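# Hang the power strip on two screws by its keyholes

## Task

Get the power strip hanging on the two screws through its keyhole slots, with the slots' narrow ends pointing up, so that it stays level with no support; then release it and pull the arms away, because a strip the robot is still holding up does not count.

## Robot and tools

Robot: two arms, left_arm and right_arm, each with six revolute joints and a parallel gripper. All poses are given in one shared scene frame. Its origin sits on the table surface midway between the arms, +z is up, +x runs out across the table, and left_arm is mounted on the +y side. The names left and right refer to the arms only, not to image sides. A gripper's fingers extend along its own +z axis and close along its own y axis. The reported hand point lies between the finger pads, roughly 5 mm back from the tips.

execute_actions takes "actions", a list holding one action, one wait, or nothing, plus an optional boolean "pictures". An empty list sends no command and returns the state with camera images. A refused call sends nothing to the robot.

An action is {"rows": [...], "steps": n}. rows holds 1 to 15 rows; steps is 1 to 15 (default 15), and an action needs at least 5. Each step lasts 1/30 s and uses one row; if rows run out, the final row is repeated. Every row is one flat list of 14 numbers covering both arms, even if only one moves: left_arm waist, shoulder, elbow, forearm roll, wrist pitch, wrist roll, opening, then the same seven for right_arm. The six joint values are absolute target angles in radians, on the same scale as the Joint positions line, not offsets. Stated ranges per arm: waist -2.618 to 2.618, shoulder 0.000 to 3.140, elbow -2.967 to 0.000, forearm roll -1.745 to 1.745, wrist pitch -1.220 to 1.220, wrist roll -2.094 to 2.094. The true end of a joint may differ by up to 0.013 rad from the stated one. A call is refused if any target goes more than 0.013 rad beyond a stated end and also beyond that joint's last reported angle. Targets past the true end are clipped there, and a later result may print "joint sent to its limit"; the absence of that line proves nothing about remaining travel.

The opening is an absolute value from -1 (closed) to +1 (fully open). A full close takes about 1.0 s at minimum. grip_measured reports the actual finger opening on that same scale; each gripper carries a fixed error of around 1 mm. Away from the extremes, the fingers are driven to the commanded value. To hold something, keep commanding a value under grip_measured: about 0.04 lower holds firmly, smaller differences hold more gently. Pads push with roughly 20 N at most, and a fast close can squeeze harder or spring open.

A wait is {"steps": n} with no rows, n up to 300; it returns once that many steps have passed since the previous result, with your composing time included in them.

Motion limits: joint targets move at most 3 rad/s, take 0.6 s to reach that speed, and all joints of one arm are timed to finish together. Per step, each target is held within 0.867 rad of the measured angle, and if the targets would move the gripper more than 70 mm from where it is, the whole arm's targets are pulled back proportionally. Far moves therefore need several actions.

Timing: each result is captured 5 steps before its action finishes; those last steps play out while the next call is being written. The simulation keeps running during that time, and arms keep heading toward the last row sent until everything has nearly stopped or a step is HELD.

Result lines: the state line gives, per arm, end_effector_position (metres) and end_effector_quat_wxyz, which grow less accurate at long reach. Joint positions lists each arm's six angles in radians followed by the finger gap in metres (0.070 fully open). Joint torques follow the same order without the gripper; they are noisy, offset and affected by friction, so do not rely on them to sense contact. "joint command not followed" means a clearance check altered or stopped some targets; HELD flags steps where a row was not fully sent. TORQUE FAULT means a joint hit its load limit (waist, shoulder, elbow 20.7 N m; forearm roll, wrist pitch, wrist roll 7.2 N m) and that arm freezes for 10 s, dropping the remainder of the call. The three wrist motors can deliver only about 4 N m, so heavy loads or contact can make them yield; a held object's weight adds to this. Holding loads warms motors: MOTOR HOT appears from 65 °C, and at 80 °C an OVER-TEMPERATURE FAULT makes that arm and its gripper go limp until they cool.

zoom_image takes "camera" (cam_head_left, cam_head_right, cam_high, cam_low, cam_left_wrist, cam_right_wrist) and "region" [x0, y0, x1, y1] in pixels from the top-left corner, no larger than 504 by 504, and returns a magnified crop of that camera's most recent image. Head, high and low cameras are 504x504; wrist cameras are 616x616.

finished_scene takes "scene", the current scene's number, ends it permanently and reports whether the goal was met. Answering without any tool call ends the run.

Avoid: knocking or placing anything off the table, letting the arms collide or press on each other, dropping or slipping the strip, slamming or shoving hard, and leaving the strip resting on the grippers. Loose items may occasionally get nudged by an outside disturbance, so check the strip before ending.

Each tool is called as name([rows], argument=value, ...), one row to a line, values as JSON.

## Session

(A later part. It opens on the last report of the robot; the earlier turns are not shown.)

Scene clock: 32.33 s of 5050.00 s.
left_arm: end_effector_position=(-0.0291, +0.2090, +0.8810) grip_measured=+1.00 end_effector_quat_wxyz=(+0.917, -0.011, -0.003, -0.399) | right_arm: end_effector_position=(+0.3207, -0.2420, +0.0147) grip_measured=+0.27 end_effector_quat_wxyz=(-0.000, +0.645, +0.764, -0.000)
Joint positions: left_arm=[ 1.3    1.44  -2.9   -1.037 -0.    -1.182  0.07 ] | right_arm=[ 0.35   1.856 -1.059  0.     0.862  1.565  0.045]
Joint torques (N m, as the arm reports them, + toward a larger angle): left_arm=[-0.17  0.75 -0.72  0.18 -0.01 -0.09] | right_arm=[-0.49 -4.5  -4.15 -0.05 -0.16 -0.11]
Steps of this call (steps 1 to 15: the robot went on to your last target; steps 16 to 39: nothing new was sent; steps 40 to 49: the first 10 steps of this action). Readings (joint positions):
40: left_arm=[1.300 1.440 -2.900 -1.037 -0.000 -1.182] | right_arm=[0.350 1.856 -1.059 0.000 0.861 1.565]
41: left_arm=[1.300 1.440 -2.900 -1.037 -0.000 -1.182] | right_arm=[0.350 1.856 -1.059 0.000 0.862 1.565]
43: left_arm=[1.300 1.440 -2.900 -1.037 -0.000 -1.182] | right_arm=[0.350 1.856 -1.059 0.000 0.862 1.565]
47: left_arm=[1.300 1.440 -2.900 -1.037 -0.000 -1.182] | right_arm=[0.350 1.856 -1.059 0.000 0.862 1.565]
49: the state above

execute_actions([
  {"rows": [[1.3,1.44,-2.9,-1.037,0,-1.182,1,0.35,1.856,-1.059,0,0.861,1.565,0.22],[1.3,1.44,-2.9,-1.037,0,-1.182,1,0.35,1.856,-1.059,0,0.861,1.565,0.22],[1.3,1.44,-2.9,-1.037,0,-1.182,1,0.35,1.856,-1.059,0,0.861,1.565,0.22],[1.3,1.44,-2.9,-1.037,0,-1.182,1,0.35,1.752,-1.202,0,1.108,1.565,0.22]], "steps": 12},
])

execute_actions([
  {"rows": [[1.3,1.44,-2.9,-1.037,0,-1.182,1,0.2,1.1,-0.85,0,0.6,0.3,0.22]], "steps": 15},
])

execute_actions([
  {"steps": 12},
])

execute_actions([
  {"rows": [[1.3,1.44,-2.9,-1.037,0,-1.182,1,0.3,1.4,-0.8,-0.8,-0.6,-0.883,0.22]], "steps": 15},
])

execute_actions([
  {"steps": 12},
])

execute_actions([
  {"rows": [[1.3,1.44,-2.9,-1.037,0,-1.182,1,0.368,1.693,-0.935,-0.945,-0.935,-0.883,0.22]], "steps": 15},
])

execute_actions([
  {"steps": 20},
], pictures=true)

Scene clock: 34.13 s of 5050.00 s.
left_arm: end_effector_position=(-0.0291, +0.2090, +0.8810) grip_measured=+1.00 end_effector_quat_wxyz=(+0.917, -0.011, -0.003, -0.399) | right_arm: end_effector_position=(+0.3210, -0.2419, +0.0221) grip_measured=+0.27 end_effector_quat_wxyz=(-0.002, +0.645, +0.764, -0.002)
Joint positions: left_arm=[ 1.3    1.44  -2.9   -1.037 -0.    -1.182  0.07 ] | right_arm=[ 0.35   1.844 -1.077  0.     0.896  1.565  0.045]
Joint torques (N m, as the arm reports them, + toward a larger angle): left_arm=[-0.16  0.81 -0.69  0.18 -0.01 -0.1 ] | right_arm=[-0.54 -6.94 -6.28 -0.13  0.54 -0.09]
Steps of this call (steps 1 to 5: the last 5 steps of your previous action; steps 6 to 15: the robot went on to your last target; steps 16 to 47: nothing new was sent; steps 48 to 54: the first 7 steps of this action). Readings (joint positions):
48: left_arm=[1.300 1.440 -2.900 -1.037 -0.000 -1.182] | right_arm=[0.350 1.856 -1.059 0.000 0.861 1.565]
49: left_arm=[1.300 1.440 -2.900 -1.037 -0.000 -1.182] | right_arm=[0.350 1.856 -1.059 0.000 0.861 1.565]
51: left_arm=[1.300 1.440 -2.900 -1.037 -0.000 -1.182] | right_arm=[0.350 1.856 -1.059 0.000 0.861 1.565]
54: the state above

Scene clock: 34.63 s of 5050.00 s.
left_arm: end_effector_position=(-0.0291, +0.2090, +0.8810) grip_measured=+1.00 end_effector_quat_wxyz=(+0.917, -0.011, -0.003, -0.399) | right_arm: end_effector_position=(+0.3175, -0.2565, +0.1462) grip_measured=+0.27 end_effector_quat_wxyz=(+0.091, +0.553, +0.825, +0.078)
Joint positions: left_arm=[ 1.3    1.44  -2.9   -1.037 -0.    -1.182  0.07 ] | right_arm=[ 0.306  1.489 -1.131  0.     1.059  1.299  0.045]
Joint torques (N m, as the arm reports them, + toward a larger angle): left_arm=[-0.19  0.75 -0.7   0.19 -0.01 -0.09] | right_arm=[-1.77 -3.62 -3.4  -0.16 -0.63 -0.43]
Steps of this call (steps 1 to 5: the last 5 steps of your previous action; steps 6 to 15: the first 10 steps of this action). Readings (joint positions):
6: left_arm=[1.300 1.440 -2.900 -1.037 -0.000 -1.182] | right_arm=[0.350 1.763 -1.184 0.000 1.075 1.564]
7: left_arm=[1.300 1.440 -2.900 -1.037 -0.000 -1.182] | right_arm=[0.350 1.749 -1.191 0.000 1.091 1.558]
9: left_arm=[1.300 1.440 -2.900 -1.037 -0.000 -1.182] | right_arm=[0.345 1.707 -1.190 0.000 1.109 1.527]
13: left_arm=[1.300 1.440 -2.900 -1.037 -0.000 -1.182] | right_arm=[0.323 1.573 -1.159 0.000 1.090 1.397]
15: the state above

Scene clock: 35.03 s of 5050.00 s.
left_arm: end_effector_position=(-0.0291, +0.2090, +0.8810) grip_measured=+1.00 end_effector_quat_wxyz=(+0.917, -0.011, -0.003, -0.399) | right_arm: end_effector_position=(+0.3196, -0.2850, +0.2082) grip_measured=+0.27 end_effector_quat_wxyz=(+0.333, +0.217, +0.913, +0.089)
Joint positions: left_arm=[ 1.3    1.44  -2.9   -1.037 -0.    -1.182  0.07 ] | right_arm=[ 0.216  1.155 -0.902  0.     0.702  0.495  0.045]
Joint torques (N m, as the arm reports them, + toward a larger angle): left_arm=[-0.15  0.81 -0.69  0.19 -0.02 -0.09] | right_arm=[-1.18 -2.56 -5.4  -0.14 -1.04  0.22]
Kept back: nothing.
Steps of this call (steps 1 to 5: the last 5 steps of your previous action; steps 6 to 12: the robot went on to your last target). Readings (joint positions):
1: left_arm=[1.300 1.440 -2.900 -1.037 -0.000 -1.182] | right_arm=[0.297 1.449 -1.114 0.000 1.040 1.242]
2: left_arm=[1.300 1.440 -2.900 -1.037 -0.000 -1.182] | right_arm=[0.288 1.411 -1.096 0.000 1.017 1.179]
4: left_arm=[1.300 1.440 -2.900 -1.037 -0.000 -1.182] | right_arm=[0.268 1.343 -1.053 0.000 0.963 1.037]
8: left_arm=[1.300 1.440 -2.900 -1.037 -0.000 -1.182] | right_arm=[0.237 1.233 -0.964 0.000 0.825 0.723]
12: the state above

Scene clock: 35.37 s of 5050.00 s.
left_arm: end_effector_position=(-0.0291, +0.2090, +0.8810) grip_measured=+1.00 end_effector_quat_wxyz=(+0.917, -0.011, -0.003, -0.399) | right_arm: end_effector_position=(+0.3783, -0.2874, +0.2573) grip_measured=+0.27 end_effector_quat_wxyz=(+0.516, -0.154, +0.837, -0.100)
Joint positions: left_arm=[ 1.3    1.44  -2.9   -1.037 -0.    -1.182  0.07 ] | right_arm=[ 0.235  1.179 -0.836 -0.243  0.214 -0.11   0.045]
Joint torques (N m, as the arm reports them, + toward a larger angle): left_arm=[-0.18  0.8  -0.72  0.19 -0.01 -0.09] | right_arm=[ 0.25 -1.52 -5.06 -0.1  -1.34  0.13]
Steps of this call (steps 1 to 10: the first 10 steps of this action). Readings (joint positions):
1: left_arm=[1.300 1.440 -2.900 -1.037 -0.000 -1.182] | right_arm=[0.213 1.141 -0.891 -0.001 0.678 0.449]
2: left_arm=[1.300 1.440 -2.900 -1.037 -0.000 -1.182] | right_arm=[0.213 1.133 -0.881 -0.006 0.650 0.399]
4: left_arm=[1.300 1.440 -2.900 -1.037 -0.000 -1.182] | right_arm=[0.214 1.132 -0.866 -0.035 0.572 0.278]
8: left_arm=[1.300 1.440 -2.900 -1.037 -0.000 -1.182] | right_arm=[0.226 1.157 -0.843 -0.156 0.346 0.019]
10: the state above

Scene clock: 35.77 s of 5050.00 s.
left_arm: end_effector_position=(-0.0291, +0.2090, +0.8810) grip_measured=+1.00 end_effector_quat_wxyz=(+0.917, -0.011, -0.003, -0.399) | right_arm: end_effector_position=(+0.4191, -0.1856, +0.2909) grip_measured=+0.27 end_effector_quat_wxyz=(+0.592, -0.577, +0.466, -0.315)
Joint positions: left_arm=[ 1.3    1.44  -2.9   -1.037 -0.    -1.182  0.07 ] | right_arm=[ 0.29   1.363 -0.806 -0.711 -0.468 -0.757  0.045]
Joint torques (N m, as the arm reports them, + toward a larger angle): left_arm=[-0.16  0.81 -0.73  0.2  -0.01 -0.09] | right_arm=[-0.56 -3.28 -5.27  1.11 -1.03  0.26]
Kept back: nothing.
Steps of this call (steps 1 to 5: the last 5 steps of your previous action; steps 6 to 12: the robot went on to your last target). Readings (joint positions):
1: left_arm=[1.300 1.440 -2.900 -1.037 -0.000 -1.182] | right_arm=[0.240 1.193 -0.833 -0.288 0.150 -0.170]
2: left_arm=[1.300 1.440 -2.900 -1.037 -0.000 -1.182] | right_arm=[0.246 1.208 -0.830 -0.331 0.088 -0.230]
4: left_arm=[1.300 1.440 -2.900 -1.037 -0.000 -1.182] | right_arm=[0.255 1.242 -0.824 -0.415 -0.035 -0.346]
8: left_arm=[1.300 1.440 -2.900 -1.037 -0.000 -1.182] | right_arm=[0.274 1.308 -0.814 -0.575 -0.268 -0.568]
12: the state above

Scene clock: 36.10 s of 5050.00 s.
left_arm: end_effector_position=(-0.0291, +0.2090, +0.8810) grip_measured=+1.00 end_effector_quat_wxyz=(+0.917, -0.011, -0.003, -0.399) | right_arm: end_effector_position=(+0.4210, -0.0842, +0.2620) grip_measured=+0.27 end_effector_quat_wxyz=(+0.654, -0.665, +0.260, -0.251)
Joint positions: left_arm=[ 1.3    1.44  -2.9   -1.037 -0.    -1.182  0.07 ] | right_arm=[ 0.357  1.644 -0.901 -0.922 -0.881 -0.882  0.045]
Joint torques (N m, as the arm reports them, + toward a larger angle): left_arm=[-0.19  0.81 -0.7   0.19 -0.02 -0.1 ] | right_arm=[-0.59 -5.72 -6.5   1.72 -1.26  0.  ]
Steps of this call (steps 1 to 10: the first 10 steps of this action). Readings (joint positions):
1: left_arm=[1.300 1.440 -2.900 -1.037 -0.000 -1.182] | right_arm=[0.293 1.374 -0.805 -0.736 -0.505 -0.790]
2: left_arm=[1.300 1.440 -2.900 -1.037 -0.000 -1.182] | right_arm=[0.297 1.388 -0.805 -0.759 -0.546 -0.818]
4: left_arm=[1.300 1.440 -2.900 -1.037 -0.000 -1.182] | right_arm=[0.308 1.433 -0.814 -0.805 -0.645 -0.858]
8: left_arm=[1.300 1.440 -2.900 -1.037 -0.000 -1.182] | right_arm=[0.344 1.580 -0.865 -0.892 -0.824 -0.880]
10: the state above

Scene clock: 36.77 s of 5050.00 s.
left_arm: end_effector_position=(-0.0291, +0.2090, +0.8810) grip_measured=+1.00 end_effector_quat_wxyz=(+0.917, -0.011, -0.003, -0.399) | right_arm: end_effector_position=(+0.4220, -0.0706, +0.2602) grip_measured=+0.27 end_effector_quat_wxyz=(+0.667, -0.667, +0.236, -0.236)
Joint positions: left_arm=[ 1.3    1.44  -2.9   -1.037 -0.    -1.182  0.07 ] | right_arm=[ 0.368  1.693 -0.936 -0.945 -0.935 -0.883  0.045]
Joint torques (N m, as the arm reports them, + toward a larger angle): left_arm=[-0.16  0.79 -0.68  0.18 -0.02 -0.1 ] | right_arm=[-1.4  -5.62 -5.03  1.77 -1.03 -0.05]
Kept back: nothing.
Steps of this call (steps 1 to 5: the last 5 steps of your previous action; steps 6 to 20: the robot went on to your last target). Readings (joint positions):
1: left_arm=[1.300 1.440 -2.900 -1.037 -0.000 -1.182] | right_arm=[0.362 1.665 -0.915 -0.931 -0.903 -0.882]
2: left_arm=[1.300 1.440 -2.900 -1.037 -0.000 -1.182] | right_arm=[0.365 1.681 -0.926 -0.939 -0.919 -0.882]
4: left_arm=[1.300 1.440 -2.900 -1.037 -0.000 -1.182] | right_arm=[0.369 1.695 -0.936 -0.946 -0.935 -0.882]
8: left_arm=[1.300 1.440 -2.900 -1.037 -0.000 -1.182] | right_arm=[0.369 1.694 -0.936 -0.946 -0.936 -0.883]
20: the state above

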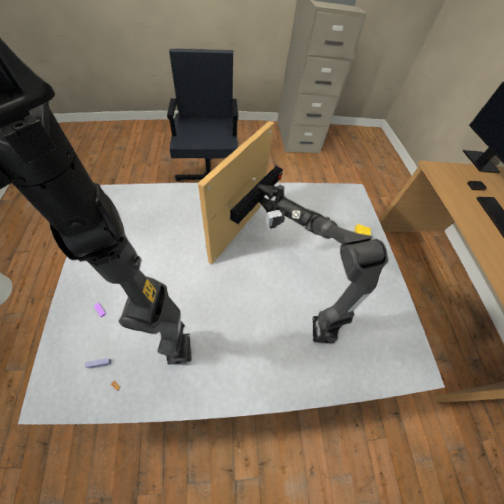

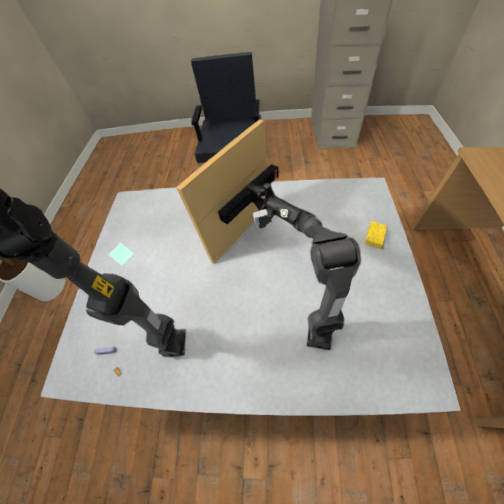

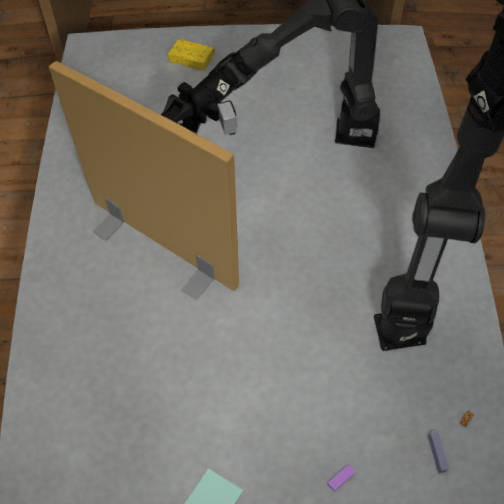

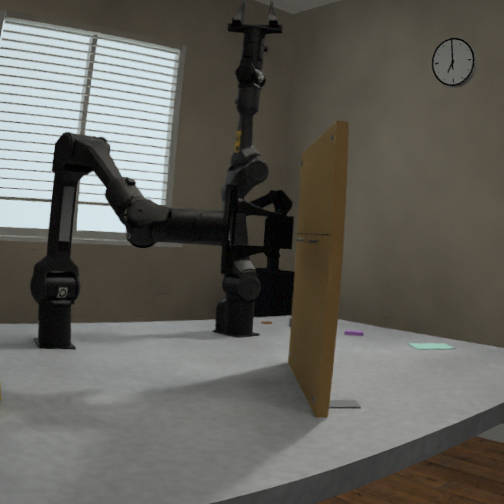

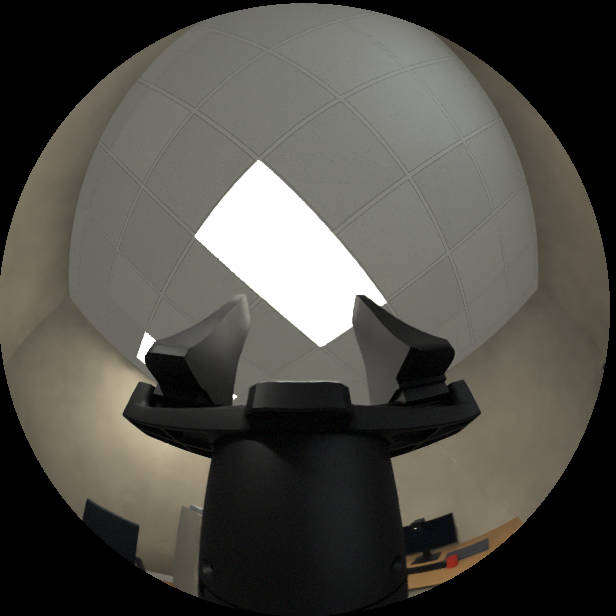

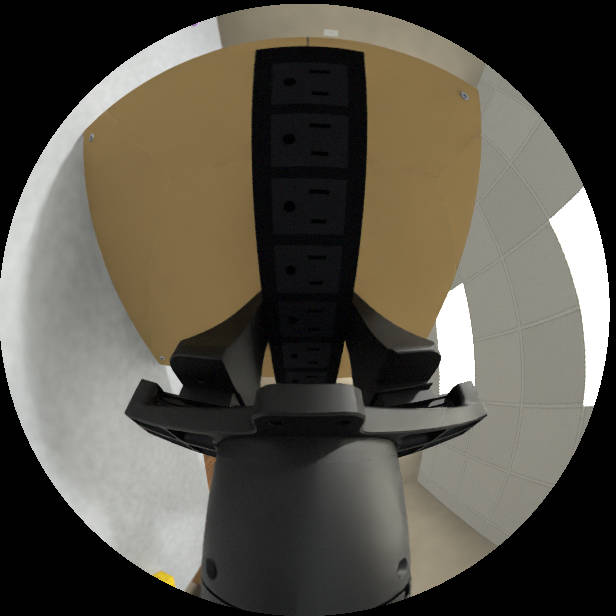

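zoom_image(camera="cam_head_left", region=[195, 140, 305, 250])

zoom_image(camera="cam_low", region=[230, 180, 350, 300])

Region (195, 140, 305, 250) of cam_head_left's 504x504 image, scaled by 4.582, with more detail than that image has.

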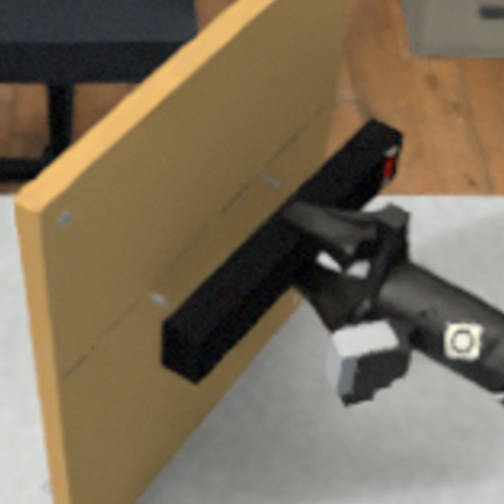

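Region (230, 180, 350, 300) of cam_low's 504x504 image, scaled by 4.200, with more detail than that image has.

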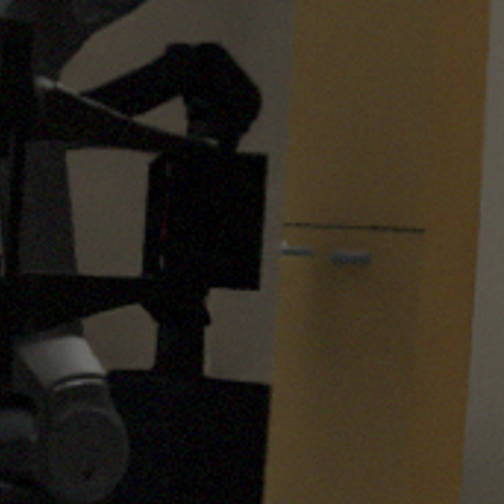

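execute_actions([
  {"rows": [[1.3,1.44,-2.9,-1.037,0,-1.182,1,0.4234,1.871,-1.0106,-0.873,-0.9886,-0.990,0.22]], "steps": 15},
])

execute_actions([
  {"steps": 15},
], pictures=true)

zoom_image(camera="cam_head_left", region=[200, 150, 290, 240])

zoom_image(camera="cam_head_right", region=[195, 150, 285, 240])

zoom_image(camera="cam_low", region=[250, 200, 350, 300])

Scene clock: 38.60 s of 5050.00 s.
left_arm: end_effector_position=(-0.0291, +0.2090, +0.8810) grip_measured=+1.00 end_effector_quat_wxyz=(+0.917, -0.011, -0.003, -0.399) | right_arm: end_effector_position=(+0.4428, -0.0438, +0.2214) grip_measured=+0.27 end_effector_quat_wxyz=(+0.670, -0.672, +0.225, -0.222)
Joint positions: left_arm=[ 1.3    1.44  -2.9   -1.037 -0.    -1.182  0.07 ] | right_arm=[ 0.421  1.868 -1.006 -0.875 -0.987 -0.987  0.045]
Joint torques (N m, as the arm reports them, + toward a larger angle): left_arm=[-0.21  0.78 -0.67  0.19 -0.02 -0.1 ] | right_arm=[-0.94 -6.65 -6.12  1.66 -1.42  0.18]
Steps of this call (steps 1 to 15: the robot went on to your last target; steps 16 to 45: nothing new was sent; steps 46 to 55: the first 10 steps of this action). Readings (joint positions):
46: left_arm=[1.300 1.440 -2.900 -1.037 -0.000 -1.182] | right_arm=[0.368 1.693 -0.935 -0.945 -0.935 -0.884]
47: left_arm=[1.300 1.440 -2.900 -1.037 -0.000 -1.182] | right_arm=[0.369 1.698 -0.936 -0.942 -0.936 -0.887]
49: left_arm=[1.300 1.440 -2.900 -1.037 -0.000 -1.182] | right_arm=[0.378 1.728 -0.949 -0.929 -0.945 -0.906]
53: left_arm=[1.300 1.440 -2.900 -1.037 -0.000 -1.182] | right_arm=[0.413 1.839 -0.995 -0.886 -0.977 -0.971]
55: the state above

Scene clock: 39.10 s of 5050.00 s.
left_arm: end_effector_position=(-0.0291, +0.2090, +0.8810) grip_measured=+1.00 end_effector_quat_wxyz=(+0.917, -0.011, -0.003, -0.399) | right_arm: end_effector_position=(+0.4431, -0.0422, +0.2219) grip_measured=+0.27 end_effector_quat_wxyz=(+0.671, -0.671, +0.223, -0.222)
Joint positions: left_arm=[ 1.3    1.44  -2.9   -1.037 -0.    -1.182  0.07 ] | right_arm=[ 0.424  1.871 -1.011 -0.873 -0.989 -0.99   0.045]
Joint torques (N m, as the arm reports them, + toward a larger angle): left_arm=[-0.17  0.82 -0.68  0.19 -0.01 -0.09] | right_arm=[-1.35 -6.46 -6.09  1.25 -1.44  0.18]
Kept back: nothing.
Steps of this call (steps 1 to 5: the last 5 steps of your previous action; steps 6 to 15: the robot went on to your last target). Readings (joint positions):
1: left_arm=[1.300 1.440 -2.900 -1.037 -0.000 -1.182] | right_arm=[0.424 1.874 -1.009 -0.873 -0.988 -0.991]
2: left_arm=[1.300 1.440 -2.900 -1.037 -0.000 -1.182] | right_arm=[0.424 1.875 -1.010 -0.873 -0.988 -0.991]
4: left_arm=[1.300 1.440 -2.900 -1.037 -0.000 -1.182] | right_arm=[0.424 1.873 -1.010 -0.873 -0.988 -0.991]
8: left_arm=[1.300 1.440 -2.900 -1.037 -0.000 -1.182] | right_arm=[0.424 1.872 -1.010 -0.873 -0.989 -0.990]
15: the state above
All arms were judged still, so your last target was given up. Only a new action makes them travel on or press farther. Fingers that are still opening or closing keep moving.

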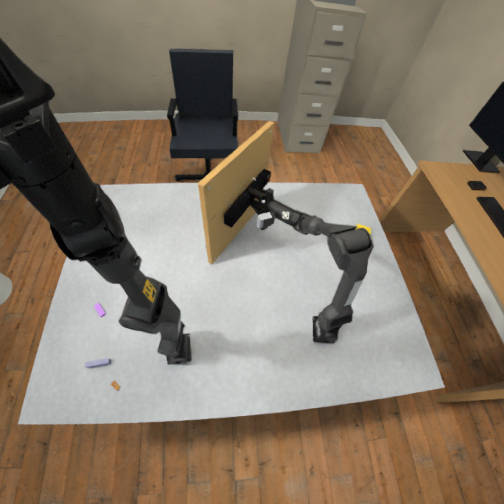

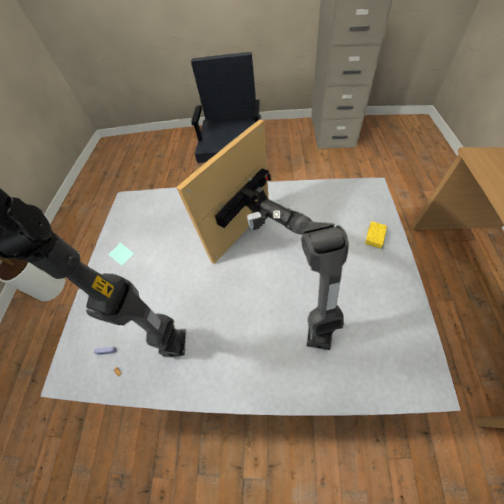

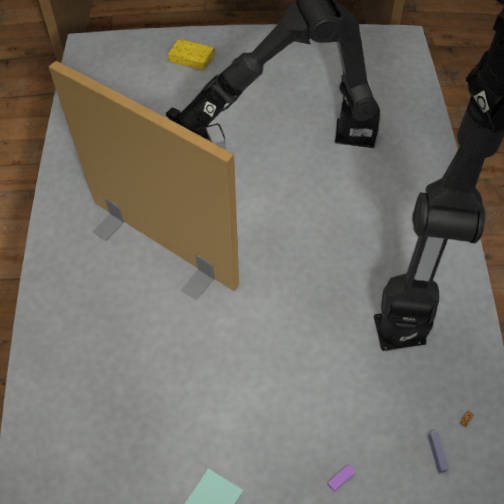

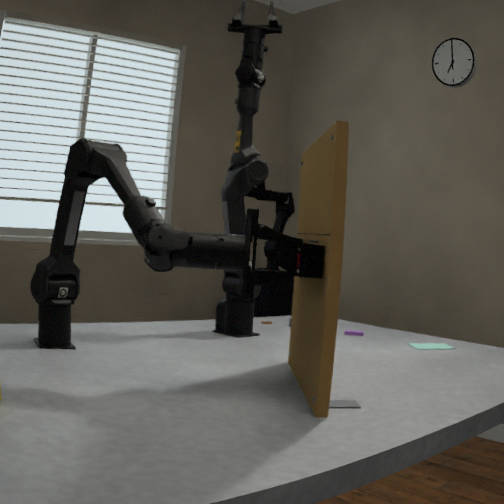

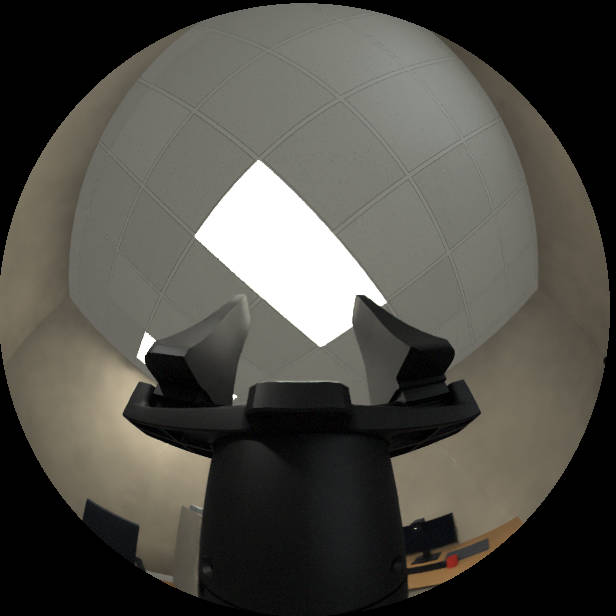

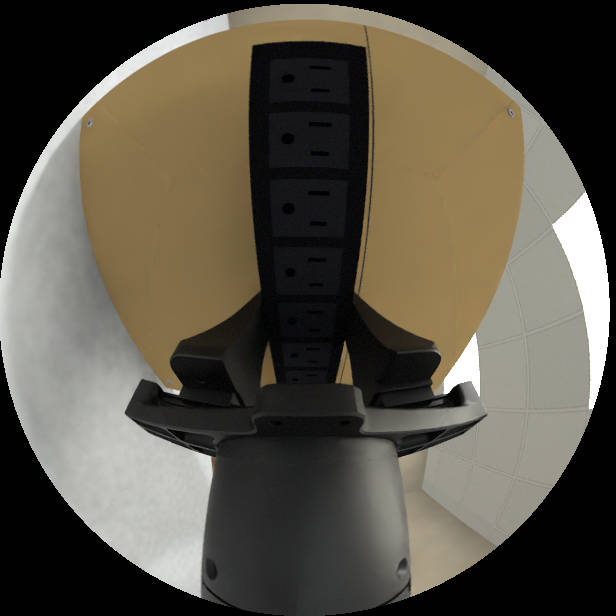

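Region (200, 150, 290, 240) of cam_head_left's 504x504 image, scaled by 5.600, with more detail than that image has.

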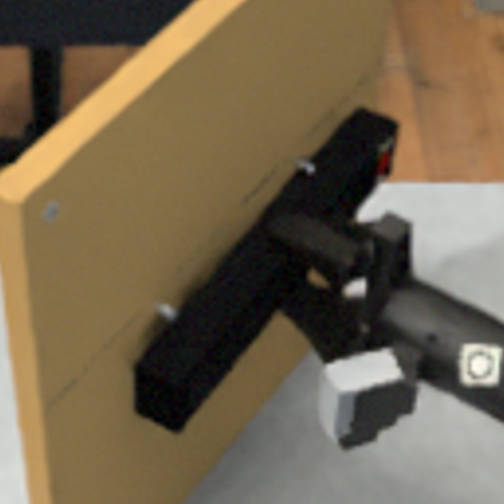

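Region (195, 150, 285, 240) of cam_head_right's 504x504 image, scaled by 5.600, with more detail than that image has.

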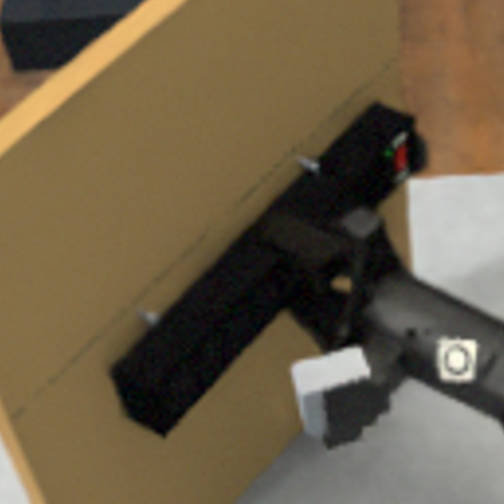

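Region (250, 200, 350, 300) of cam_low's 504x504 image, scaled by 5.040, with more detail than that image has.

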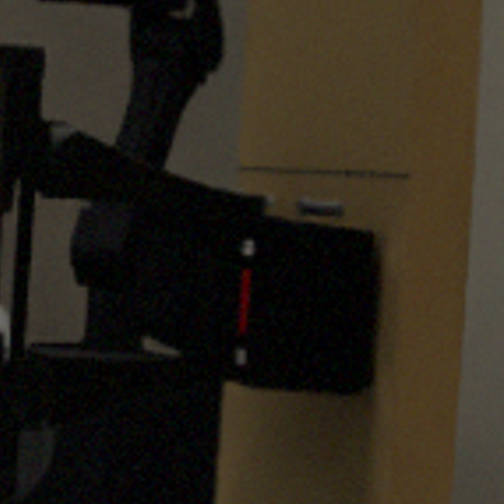

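execute_actions([
  {"rows": [[1.3,1.44,-2.9,-1.037,0,-1.182,1,0.4546,1.8486,-0.9591,-0.8263,-0.991,-1.0343,0.22]], "steps": 12},
])

execute_actions([
  {"rows": [[1.3,1.44,-2.9,-1.037,0,-1.182,1,0.4565,1.8508,-0.9627,-0.825,-0.9891,-1.0343,0.22],[1.3,1.44,-2.9,-1.037,0,-1.182,1,0.4565,1.8508,-0.9627,-0.825,-0.9891,-1.0343,0.22],[1.3,1.44,-2.9,-1.037,0,-1.182,1,0.4585,1.8531,-0.9663,-0.8236,-0.9871,-1.0343,0.22],[1.3,1.44,-2.9,-1.037,0,-1.182,1,0.4585,1.8531,-0.9663,-0.8236,-0.9871,-1.0343,0.22],[1.3,1.44,-2.9,-1.037,0,-1.182,1,0.4604,1.8553,-0.9699,-0.8223,-0.9852,-1.0343,0.22],[1.3,1.44,-2.9,-1.037,0,-1.182,1,0.4604,1.8553,-0.9699,-0.8223,-0.9852,-1.0343,0.22],[1.3,1.44,-2.9,-1.037,0,-1.182,1,0.4624,1.8575,-0.9735,-0.821,-0.9832,-1.0343,0.22],[1.3,1.44,-2.9,-1.037,0,-1.182,1,0.4624,1.8575,-0.9735,-0.821,-0.9832,-1.0343,0.22],[1.3,1.44,-2.9,-1.037,0,-1.182,1,0.4643,1.8598,-0.977,-0.8197,-0.9813,-1.0343,0.22],[1.3,1.44,-2.9,-1.037,0,-1.182,1,0.4643,1.8598,-0.977,-0.8197,-0.9813,-1.0343,0.22],[1.3,1.44,-2.9,-1.037,0,-1.182,1,0.4662,1.862,-0.9806,-0.8183,-0.9794,-1.0343,0.22],[1.3,1.44,-2.9,-1.037,0,-1.182,1,0.4662,1.862,-0.9806,-0.8183,-0.9794,-1.0343,0.22],[1.3,1.44,-2.9,-1.037,0,-1.182,1,0.4682,1.8642,-0.9842,-0.817,-0.9774,-1.0343,0.22],[1.3,1.44,-2.9,-1.037,0,-1.182,1,0.4682,1.8642,-0.9842,-0.817,-0.9774,-1.0343,0.22],[1.3,1.44,-2.9,-1.037,0,-1.182,1,0.4701,1.8664,-0.9878,-0.8157,-0.9755,-1.034,0.22]], "steps": 15},
])

execute_actions([
  {"steps": 15},
], pictures=true)

zoom_image(camera="cam_head_left", region=[200, 150, 290, 240])

zoom_image(camera="cam_head_right", region=[195, 150, 285, 240])

Scene clock: 41.10 s of 5050.00 s.
left_arm: end_effector_position=(-0.0291, +0.2090, +0.8810) grip_measured=+1.00 end_effector_quat_wxyz=(+0.917, -0.011, -0.003, -0.399) | right_arm: end_effector_position=(+0.4300, -0.0350, +0.2190) grip_measured=+0.27 end_effector_quat_wxyz=(+0.671, -0.672, +0.221, -0.223)
Joint positions: left_arm=[ 1.3    1.44  -2.9   -1.037 -0.    -1.182  0.07 ] | right_arm=[ 0.456  1.848 -0.958 -0.827 -0.991 -1.036  0.045]
Joint torques (N m, as the arm reports them, + toward a larger angle): left_arm=[-0.12  0.81 -0.68  0.18 -0.01 -0.1 ] | right_arm=[-1.74 -5.96 -5.22  1.49 -1.45  0.22]
Steps of this call (steps 1 to 53: nothing new was sent; steps 54 to 60: the first 7 steps of this action). Readings (joint positions):
54: left_arm=[1.300 1.440 -2.900 -1.037 -0.000 -1.182] | right_arm=[0.424 1.871 -1.010 -0.873 -0.989 -0.990]
55: left_arm=[1.300 1.440 -2.900 -1.037 -0.000 -1.182] | right_arm=[0.426 1.868 -1.006 -0.867 -0.989 -0.995]
57: left_arm=[1.300 1.440 -2.900 -1.037 -0.000 -1.182] | right_arm=[0.443 1.855 -0.978 -0.840 -0.989 -1.021]
60: the state above

Scene clock: 41.60 s of 5050.00 s.
left_arm: end_effector_position=(-0.0291, +0.2090, +0.8810) grip_measured=+1.00 end_effector_quat_wxyz=(+0.917, -0.011, -0.003, -0.399) | right_arm: end_effector_position=(+0.4339, -0.0320, +0.2189) grip_measured=+0.27 end_effector_quat_wxyz=(+0.671, -0.671, +0.223, -0.223)
Joint positions: left_arm=[ 1.3    1.44  -2.9   -1.037 -0.    -1.182  0.07 ] | right_arm=[ 0.464  1.86  -0.977 -0.82  -0.981 -1.034  0.045]
Joint torques (N m, as the arm reports them, + toward a larger angle): left_arm=[-0.18  0.82 -0.72  0.19  0.   -0.1 ] | right_arm=[-1.03 -5.87 -5.17  1.4  -1.26  0.17]
Steps of this call (steps 1 to 5: the last 5 steps of your previous action; steps 6 to 15: the first 10 steps of this action). Readings (joint positions):
6: left_arm=[1.300 1.440 -2.900 -1.037 -0.000 -1.182] | right_arm=[0.456 1.848 -0.959 -0.826 -0.991 -1.034]
7: left_arm=[1.300 1.440 -2.900 -1.037 -0.000 -1.182] | right_arm=[0.456 1.849 -0.961 -0.825 -0.991 -1.034]
9: left_arm=[1.300 1.440 -2.900 -1.037 -0.000 -1.182] | right_arm=[0.457 1.852 -0.965 -0.823 -0.988 -1.034]
13: left_arm=[1.300 1.440 -2.900 -1.037 -0.000 -1.182] | right_arm=[0.462 1.857 -0.973 -0.821 -0.983 -1.034]
15: the state above

Scene clock: 42.10 s of 5050.00 s.
left_arm: end_effector_position=(-0.0291, +0.2090, +0.8810) grip_measured=+1.00 end_effector_quat_wxyz=(+0.917, -0.011, -0.003, -0.399) | right_arm: end_effector_position=(+0.4357, -0.0295, +0.2189) grip_measured=+0.27 end_effector_quat_wxyz=(+0.671, -0.671, +0.223, -0.223)
Joint positions: left_arm=[ 1.3    1.44  -2.9   -1.037 -0.    -1.182  0.07 ] | right_arm=[ 0.47   1.866 -0.988 -0.815 -0.975 -1.034  0.045]
Joint torques (N m, as the arm reports them, + toward a larger angle): left_arm=[-0.17  0.8  -0.7   0.19  0.   -0.1 ] | right_arm=[-0.21 -5.26 -5.95  1.23 -1.32  0.18]
Kept back: nothing.
Steps of this call (steps 1 to 5: the last 5 steps of your previous action; steps 6 to 15: the robot went on to your last target). Readings (joint positions):
1: left_arm=[1.300 1.440 -2.900 -1.037 -0.000 -1.182] | right_arm=[0.465 1.860 -0.978 -0.819 -0.981 -1.034]
2: left_arm=[1.300 1.440 -2.900 -1.037 -0.000 -1.182] | right_arm=[0.466 1.862 -0.981 -0.818 -0.979 -1.034]
4: left_arm=[1.300 1.440 -2.900 -1.037 -0.000 -1.182] | right_arm=[0.468 1.864 -0.984 -0.817 -0.977 -1.034]
8: left_arm=[1.300 1.440 -2.900 -1.037 -0.000 -1.182] | right_arm=[0.470 1.866 -0.988 -0.815 -0.975 -1.034]
15: the state above

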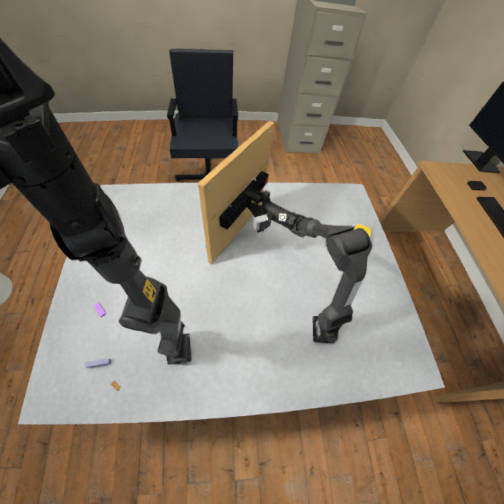

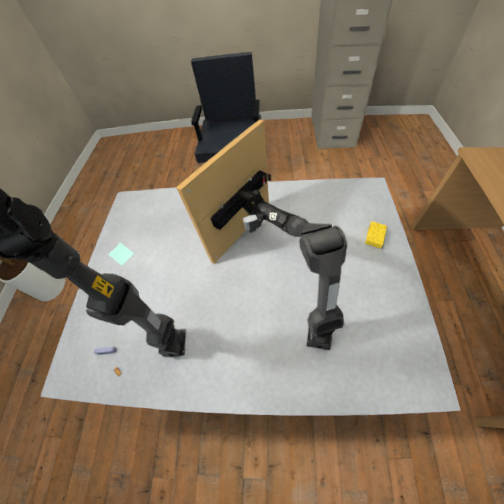

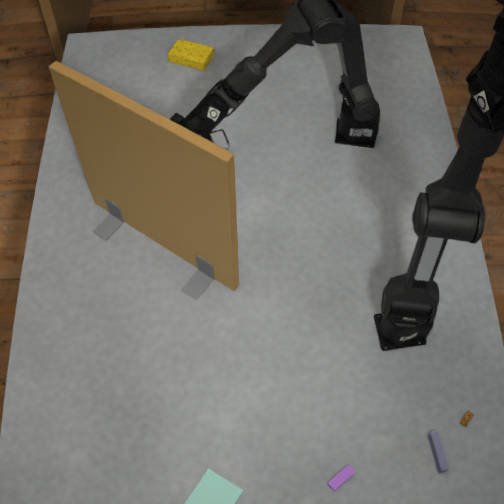

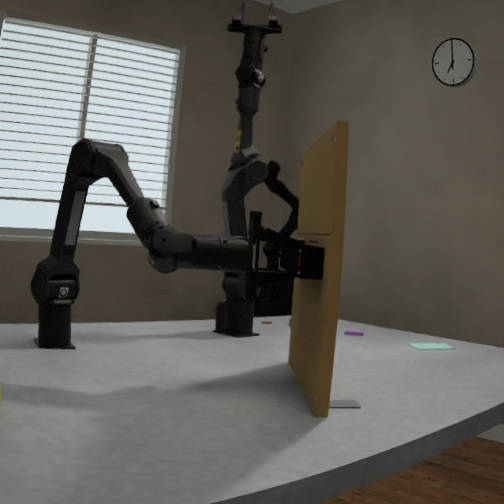

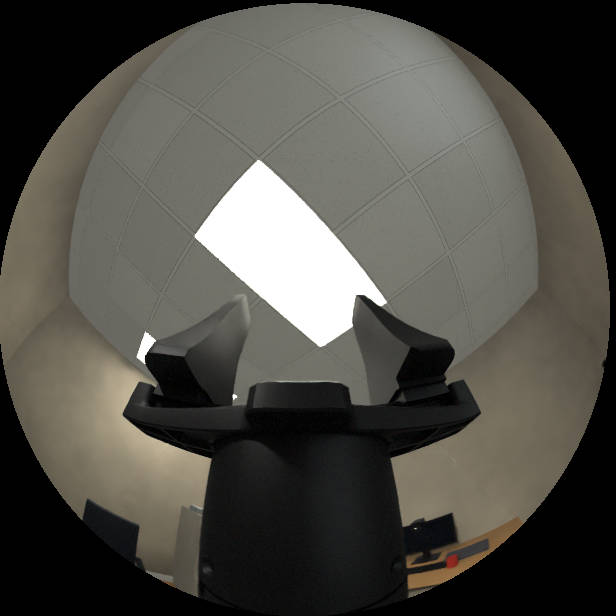

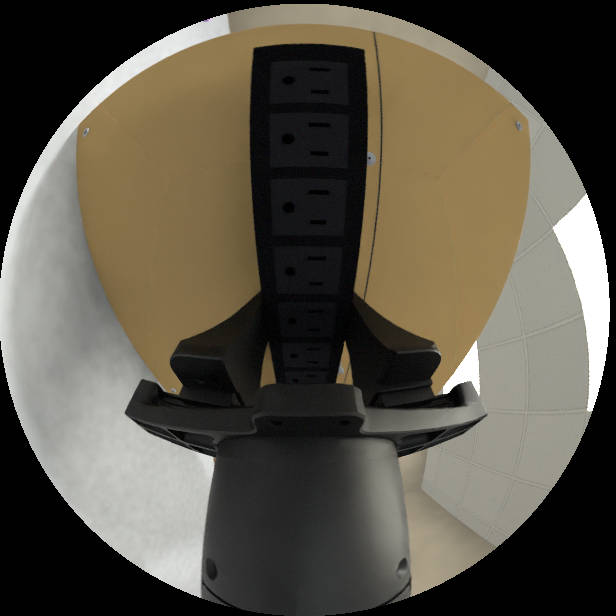

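Region (200, 150, 290, 240) of cam_head_left's 504x504 image, scaled by 5.600, with more detail than that image has.

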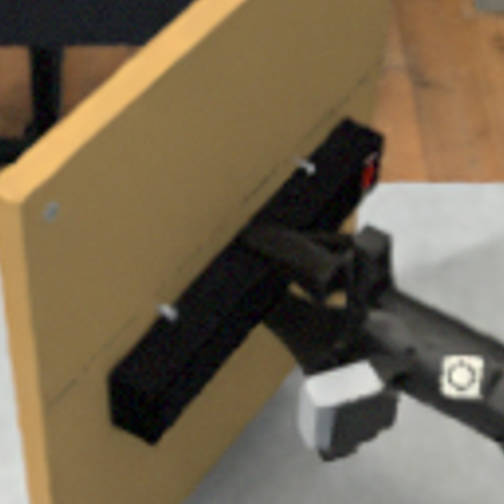

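Region (195, 150, 285, 240) of cam_head_right's 504x504 image, scaled by 5.600, with more detail than that image has.

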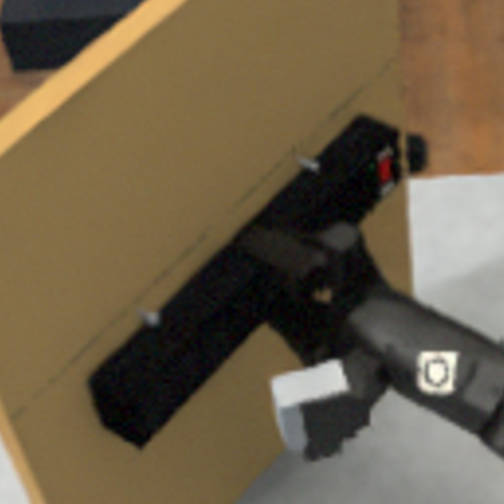

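execute_actions([
  {"rows": [[1.3,1.44,-2.9,-1.037,0,-1.182,1,0.4662,1.862,-0.9806,-0.8183,-0.9794,-1.034,0.22],[1.3,1.44,-2.9,-1.037,0,-1.182,1,0.4662,1.862,-0.9806,-0.8183,-0.9794,-1.034,0.22],[1.3,1.44,-2.9,-1.037,0,-1.182,1,0.4662,1.862,-0.9806,-0.8183,-0.9794,-1.034,0.22],[1.3,1.44,-2.9,-1.037,0,-1.182,1,0.475,1.8558,-0.9708,-0.8076,-0.9771,-1.0424,0.22],[1.3,1.44,-2.9,-1.037,0,-1.182,1,0.475,1.8558,-0.9708,-0.8076,-0.9771,-1.0424,0.22],[1.3,1.44,-2.9,-1.037,0,-1.182,1,0.4838,1.8496,-0.9609,-0.7969,-0.9749,-1.0507,0.22],[1.3,1.44,-2.9,-1.037,0,-1.182,1,0.4838,1.8496,-0.9609,-0.7969,-0.9749,-1.0507,0.22],[1.3,1.44,-2.9,-1.037,0,-1.182,1,0.4838,1.8496,-0.9609,-0.7969,-0.9749,-1.0507,0.22],[1.3,1.44,-2.9,-1.037,0,-1.182,1,0.4838,1.8496,-0.9609,-0.7969,-0.9749,-1.0507,0.22],[1.3,1.44,-2.9,-1.037,0,-1.182,1,0.4858,1.8518,-0.9645,-0.7955,-0.973,-1.0507,0.22],[1.3,1.44,-2.9,-1.037,0,-1.182,1,0.4877,1.8541,-0.9681,-0.7942,-0.971,-1.0507,0.22],[1.3,1.44,-2.9,-1.037,0,-1.182,1,0.4877,1.8541,-0.9681,-0.7942,-0.971,-1.0507,0.22],[1.3,1.44,-2.9,-1.037,0,-1.182,1,0.4896,1.8563,-0.9717,-0.7929,-0.969,-1.0507,0.22],[1.3,1.44,-2.9,-1.037,0,-1.182,1,0.4896,1.8563,-0.9717,-0.7929,-0.969,-1.0507,0.22],[1.3,1.44,-2.9,-1.037,0,-1.182,1,0.4916,1.8586,-0.9753,-0.7915,-0.9671,-1.0507,0.22]], "steps": 15},
])

execute_actions([
  {"steps": 15},
], pictures=true)

zoom_image(camera="cam_head_right", region=[195, 150, 285, 240])

zoom_image(camera="cam_right_wrist", region=[230, 30, 410, 230])

zoom_image(camera="cam_right_wrist", region=[250, 230, 390, 400])

Scene clock: 43.90 s of 5050.00 s.
left_arm: end_effector_position=(-0.0291, +0.2090, +0.8810) grip_measured=+1.00 end_effector_quat_wxyz=(+0.917, -0.011, -0.003, -0.399) | right_arm: end_effector_position=(+0.4279, -0.0261, +0.2188) grip_measured=+0.27 end_effector_quat_wxyz=(+0.671, -0.672, +0.221, -0.222)
Joint positions: left_arm=[ 1.3    1.44  -2.9   -1.037 -0.    -1.182  0.07 ] | right_arm=[ 0.486  1.85  -0.961 -0.798 -0.976 -1.052  0.045]
Joint torques (N m, as the arm reports them, + toward a larger angle): left_arm=[-0.16  0.82 -0.69  0.19 -0.01 -0.1 ] | right_arm=[-0.1  -4.58 -6.85  1.75 -0.97  0.2 ]
Steps of this call (steps 1 to 15: the robot went on to your last target; steps 16 to 44: nothing new was sent; steps 45 to 54: the first 10 steps of this action). Readings (joint positions):
45: left_arm=[1.300 1.440 -2.900 -1.037 -0.000 -1.182] | right_arm=[0.470 1.866 -0.988 -0.816 -0.976 -1.034]
46: left_arm=[1.300 1.440 -2.900 -1.037 -0.000 -1.182] | right_arm=[0.468 1.864 -0.984 -0.818 -0.979 -1.034]
48: left_arm=[1.300 1.440 -2.900 -1.037 -0.000 -1.182] | right_arm=[0.468 1.863 -0.981 -0.819 -0.980 -1.034]
52: left_arm=[1.300 1.440 -2.900 -1.037 -0.000 -1.182] | right_arm=[0.486 1.849 -0.961 -0.798 -0.977 -1.052]
54: the state above

Scene clock: 44.40 s of 5050.00 s.
left_arm: end_effector_position=(-0.0291, +0.2090, +0.8810) grip_measured=+1.00 end_effector_quat_wxyz=(+0.917, -0.011, -0.003, -0.399) | right_arm: end_effector_position=(+0.4310, -0.0240, +0.2186) grip_measured=+0.27 end_effector_quat_wxyz=(+0.670, -0.672, +0.223, -0.223)
Joint positions: left_arm=[ 1.3    1.44  -2.9   -1.037 -0.    -1.182  0.07 ] | right_arm=[ 0.491  1.858 -0.975 -0.791 -0.967 -1.051  0.045]
Joint torques (N m, as the arm reports them, + toward a larger angle): left_arm=[-0.2   0.78 -0.68  0.19 -0.01 -0.1 ] | right_arm=[-0.12 -5.1  -6.29  1.31 -1.31  0.19]
Kept back: nothing.
Steps of this call (steps 1 to 5: the last 5 steps of your previous action; steps 6 to 15: the robot went on to your last target). Readings (joint positions):
1: left_arm=[1.300 1.440 -2.900 -1.037 -0.000 -1.182] | right_arm=[0.487 1.851 -0.964 -0.796 -0.973 -1.051]
2: left_arm=[1.300 1.440 -2.900 -1.037 -0.000 -1.182] | right_arm=[0.488 1.853 -0.966 -0.795 -0.971 -1.051]
4: left_arm=[1.300 1.440 -2.900 -1.037 -0.000 -1.182] | right_arm=[0.489 1.855 -0.970 -0.793 -0.969 -1.051]
8: left_arm=[1.300 1.440 -2.900 -1.037 -0.000 -1.182] | right_arm=[0.491 1.858 -0.974 -0.791 -0.967 -1.051]
15: the state above

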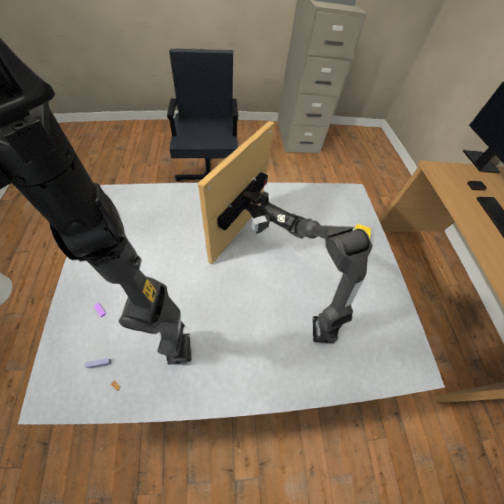

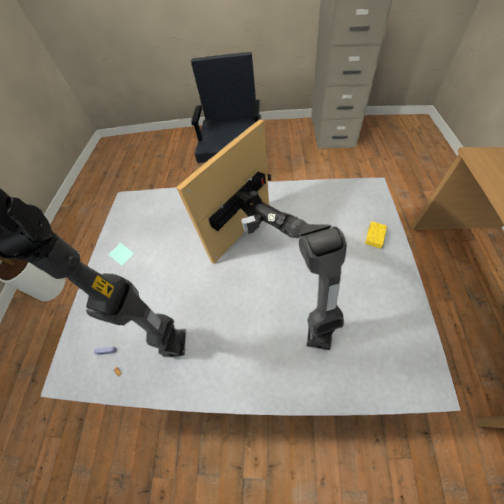

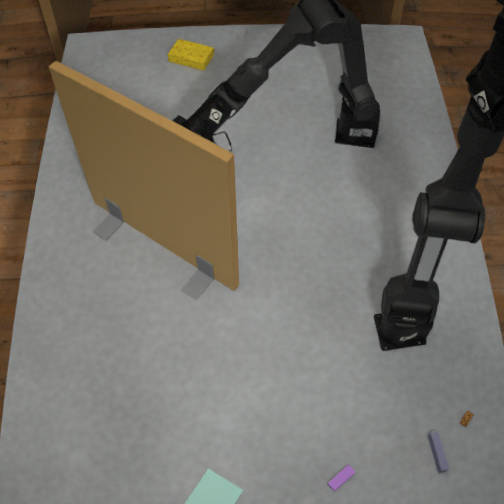

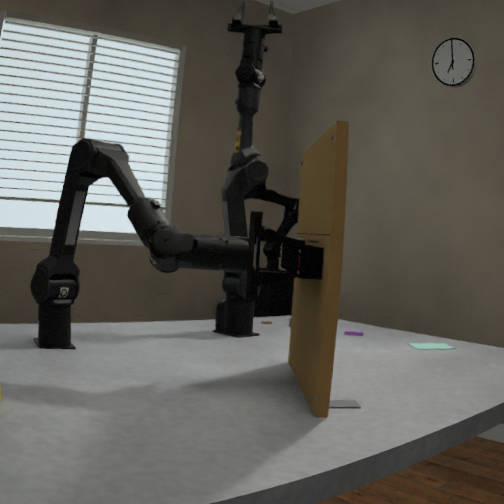

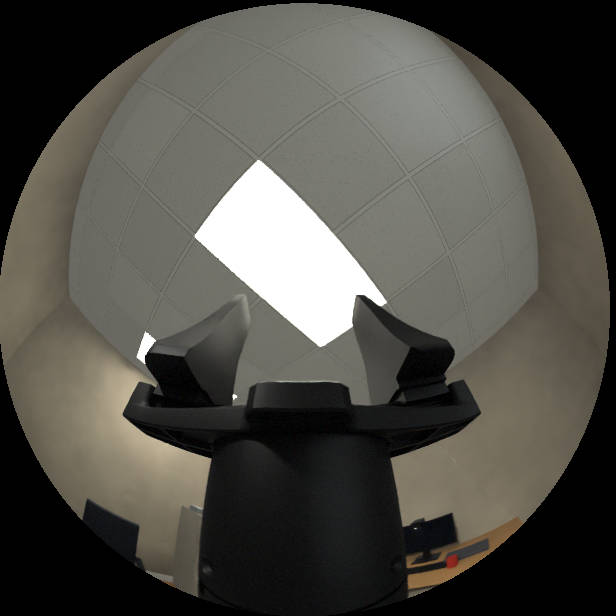

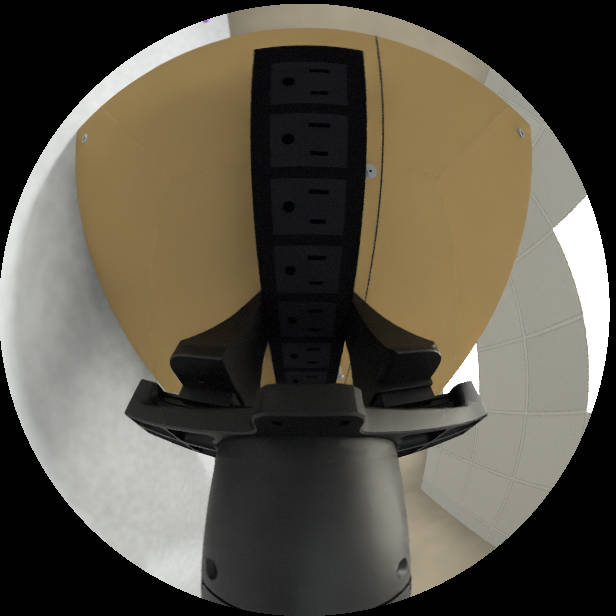

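Region (195, 150, 285, 240) of cam_head_right's 504x504 image, scaled by 5.600, with more detail than that image has.

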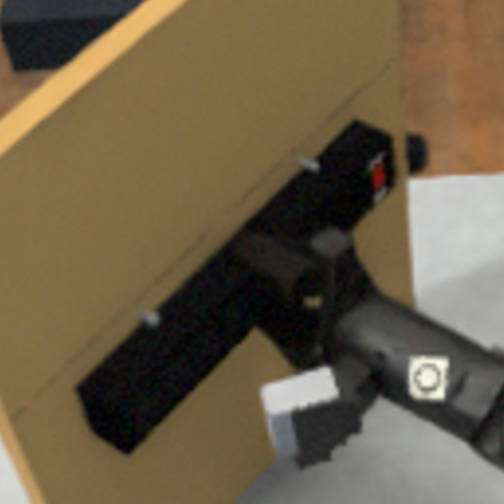

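Region (230, 30, 410, 230) of cam_right_wrist's 616x616 image, scaled by 2.520, with more detail than that image has; it fills the left 454 columns of this view, and the rest is white.

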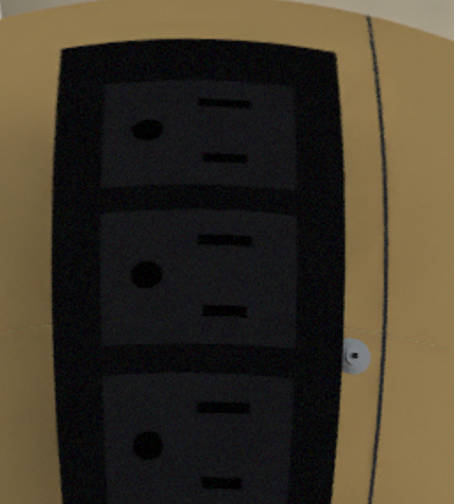

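Region (250, 230, 390, 400) of cam_right_wrist's 616x616 image, scaled by 2.965, with more detail than that image has; it fills the left 415 columns of this view, and the rest is white.

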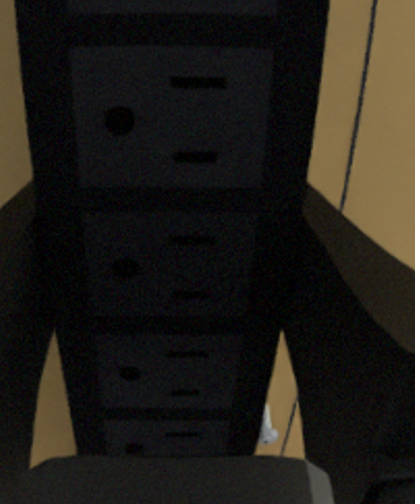

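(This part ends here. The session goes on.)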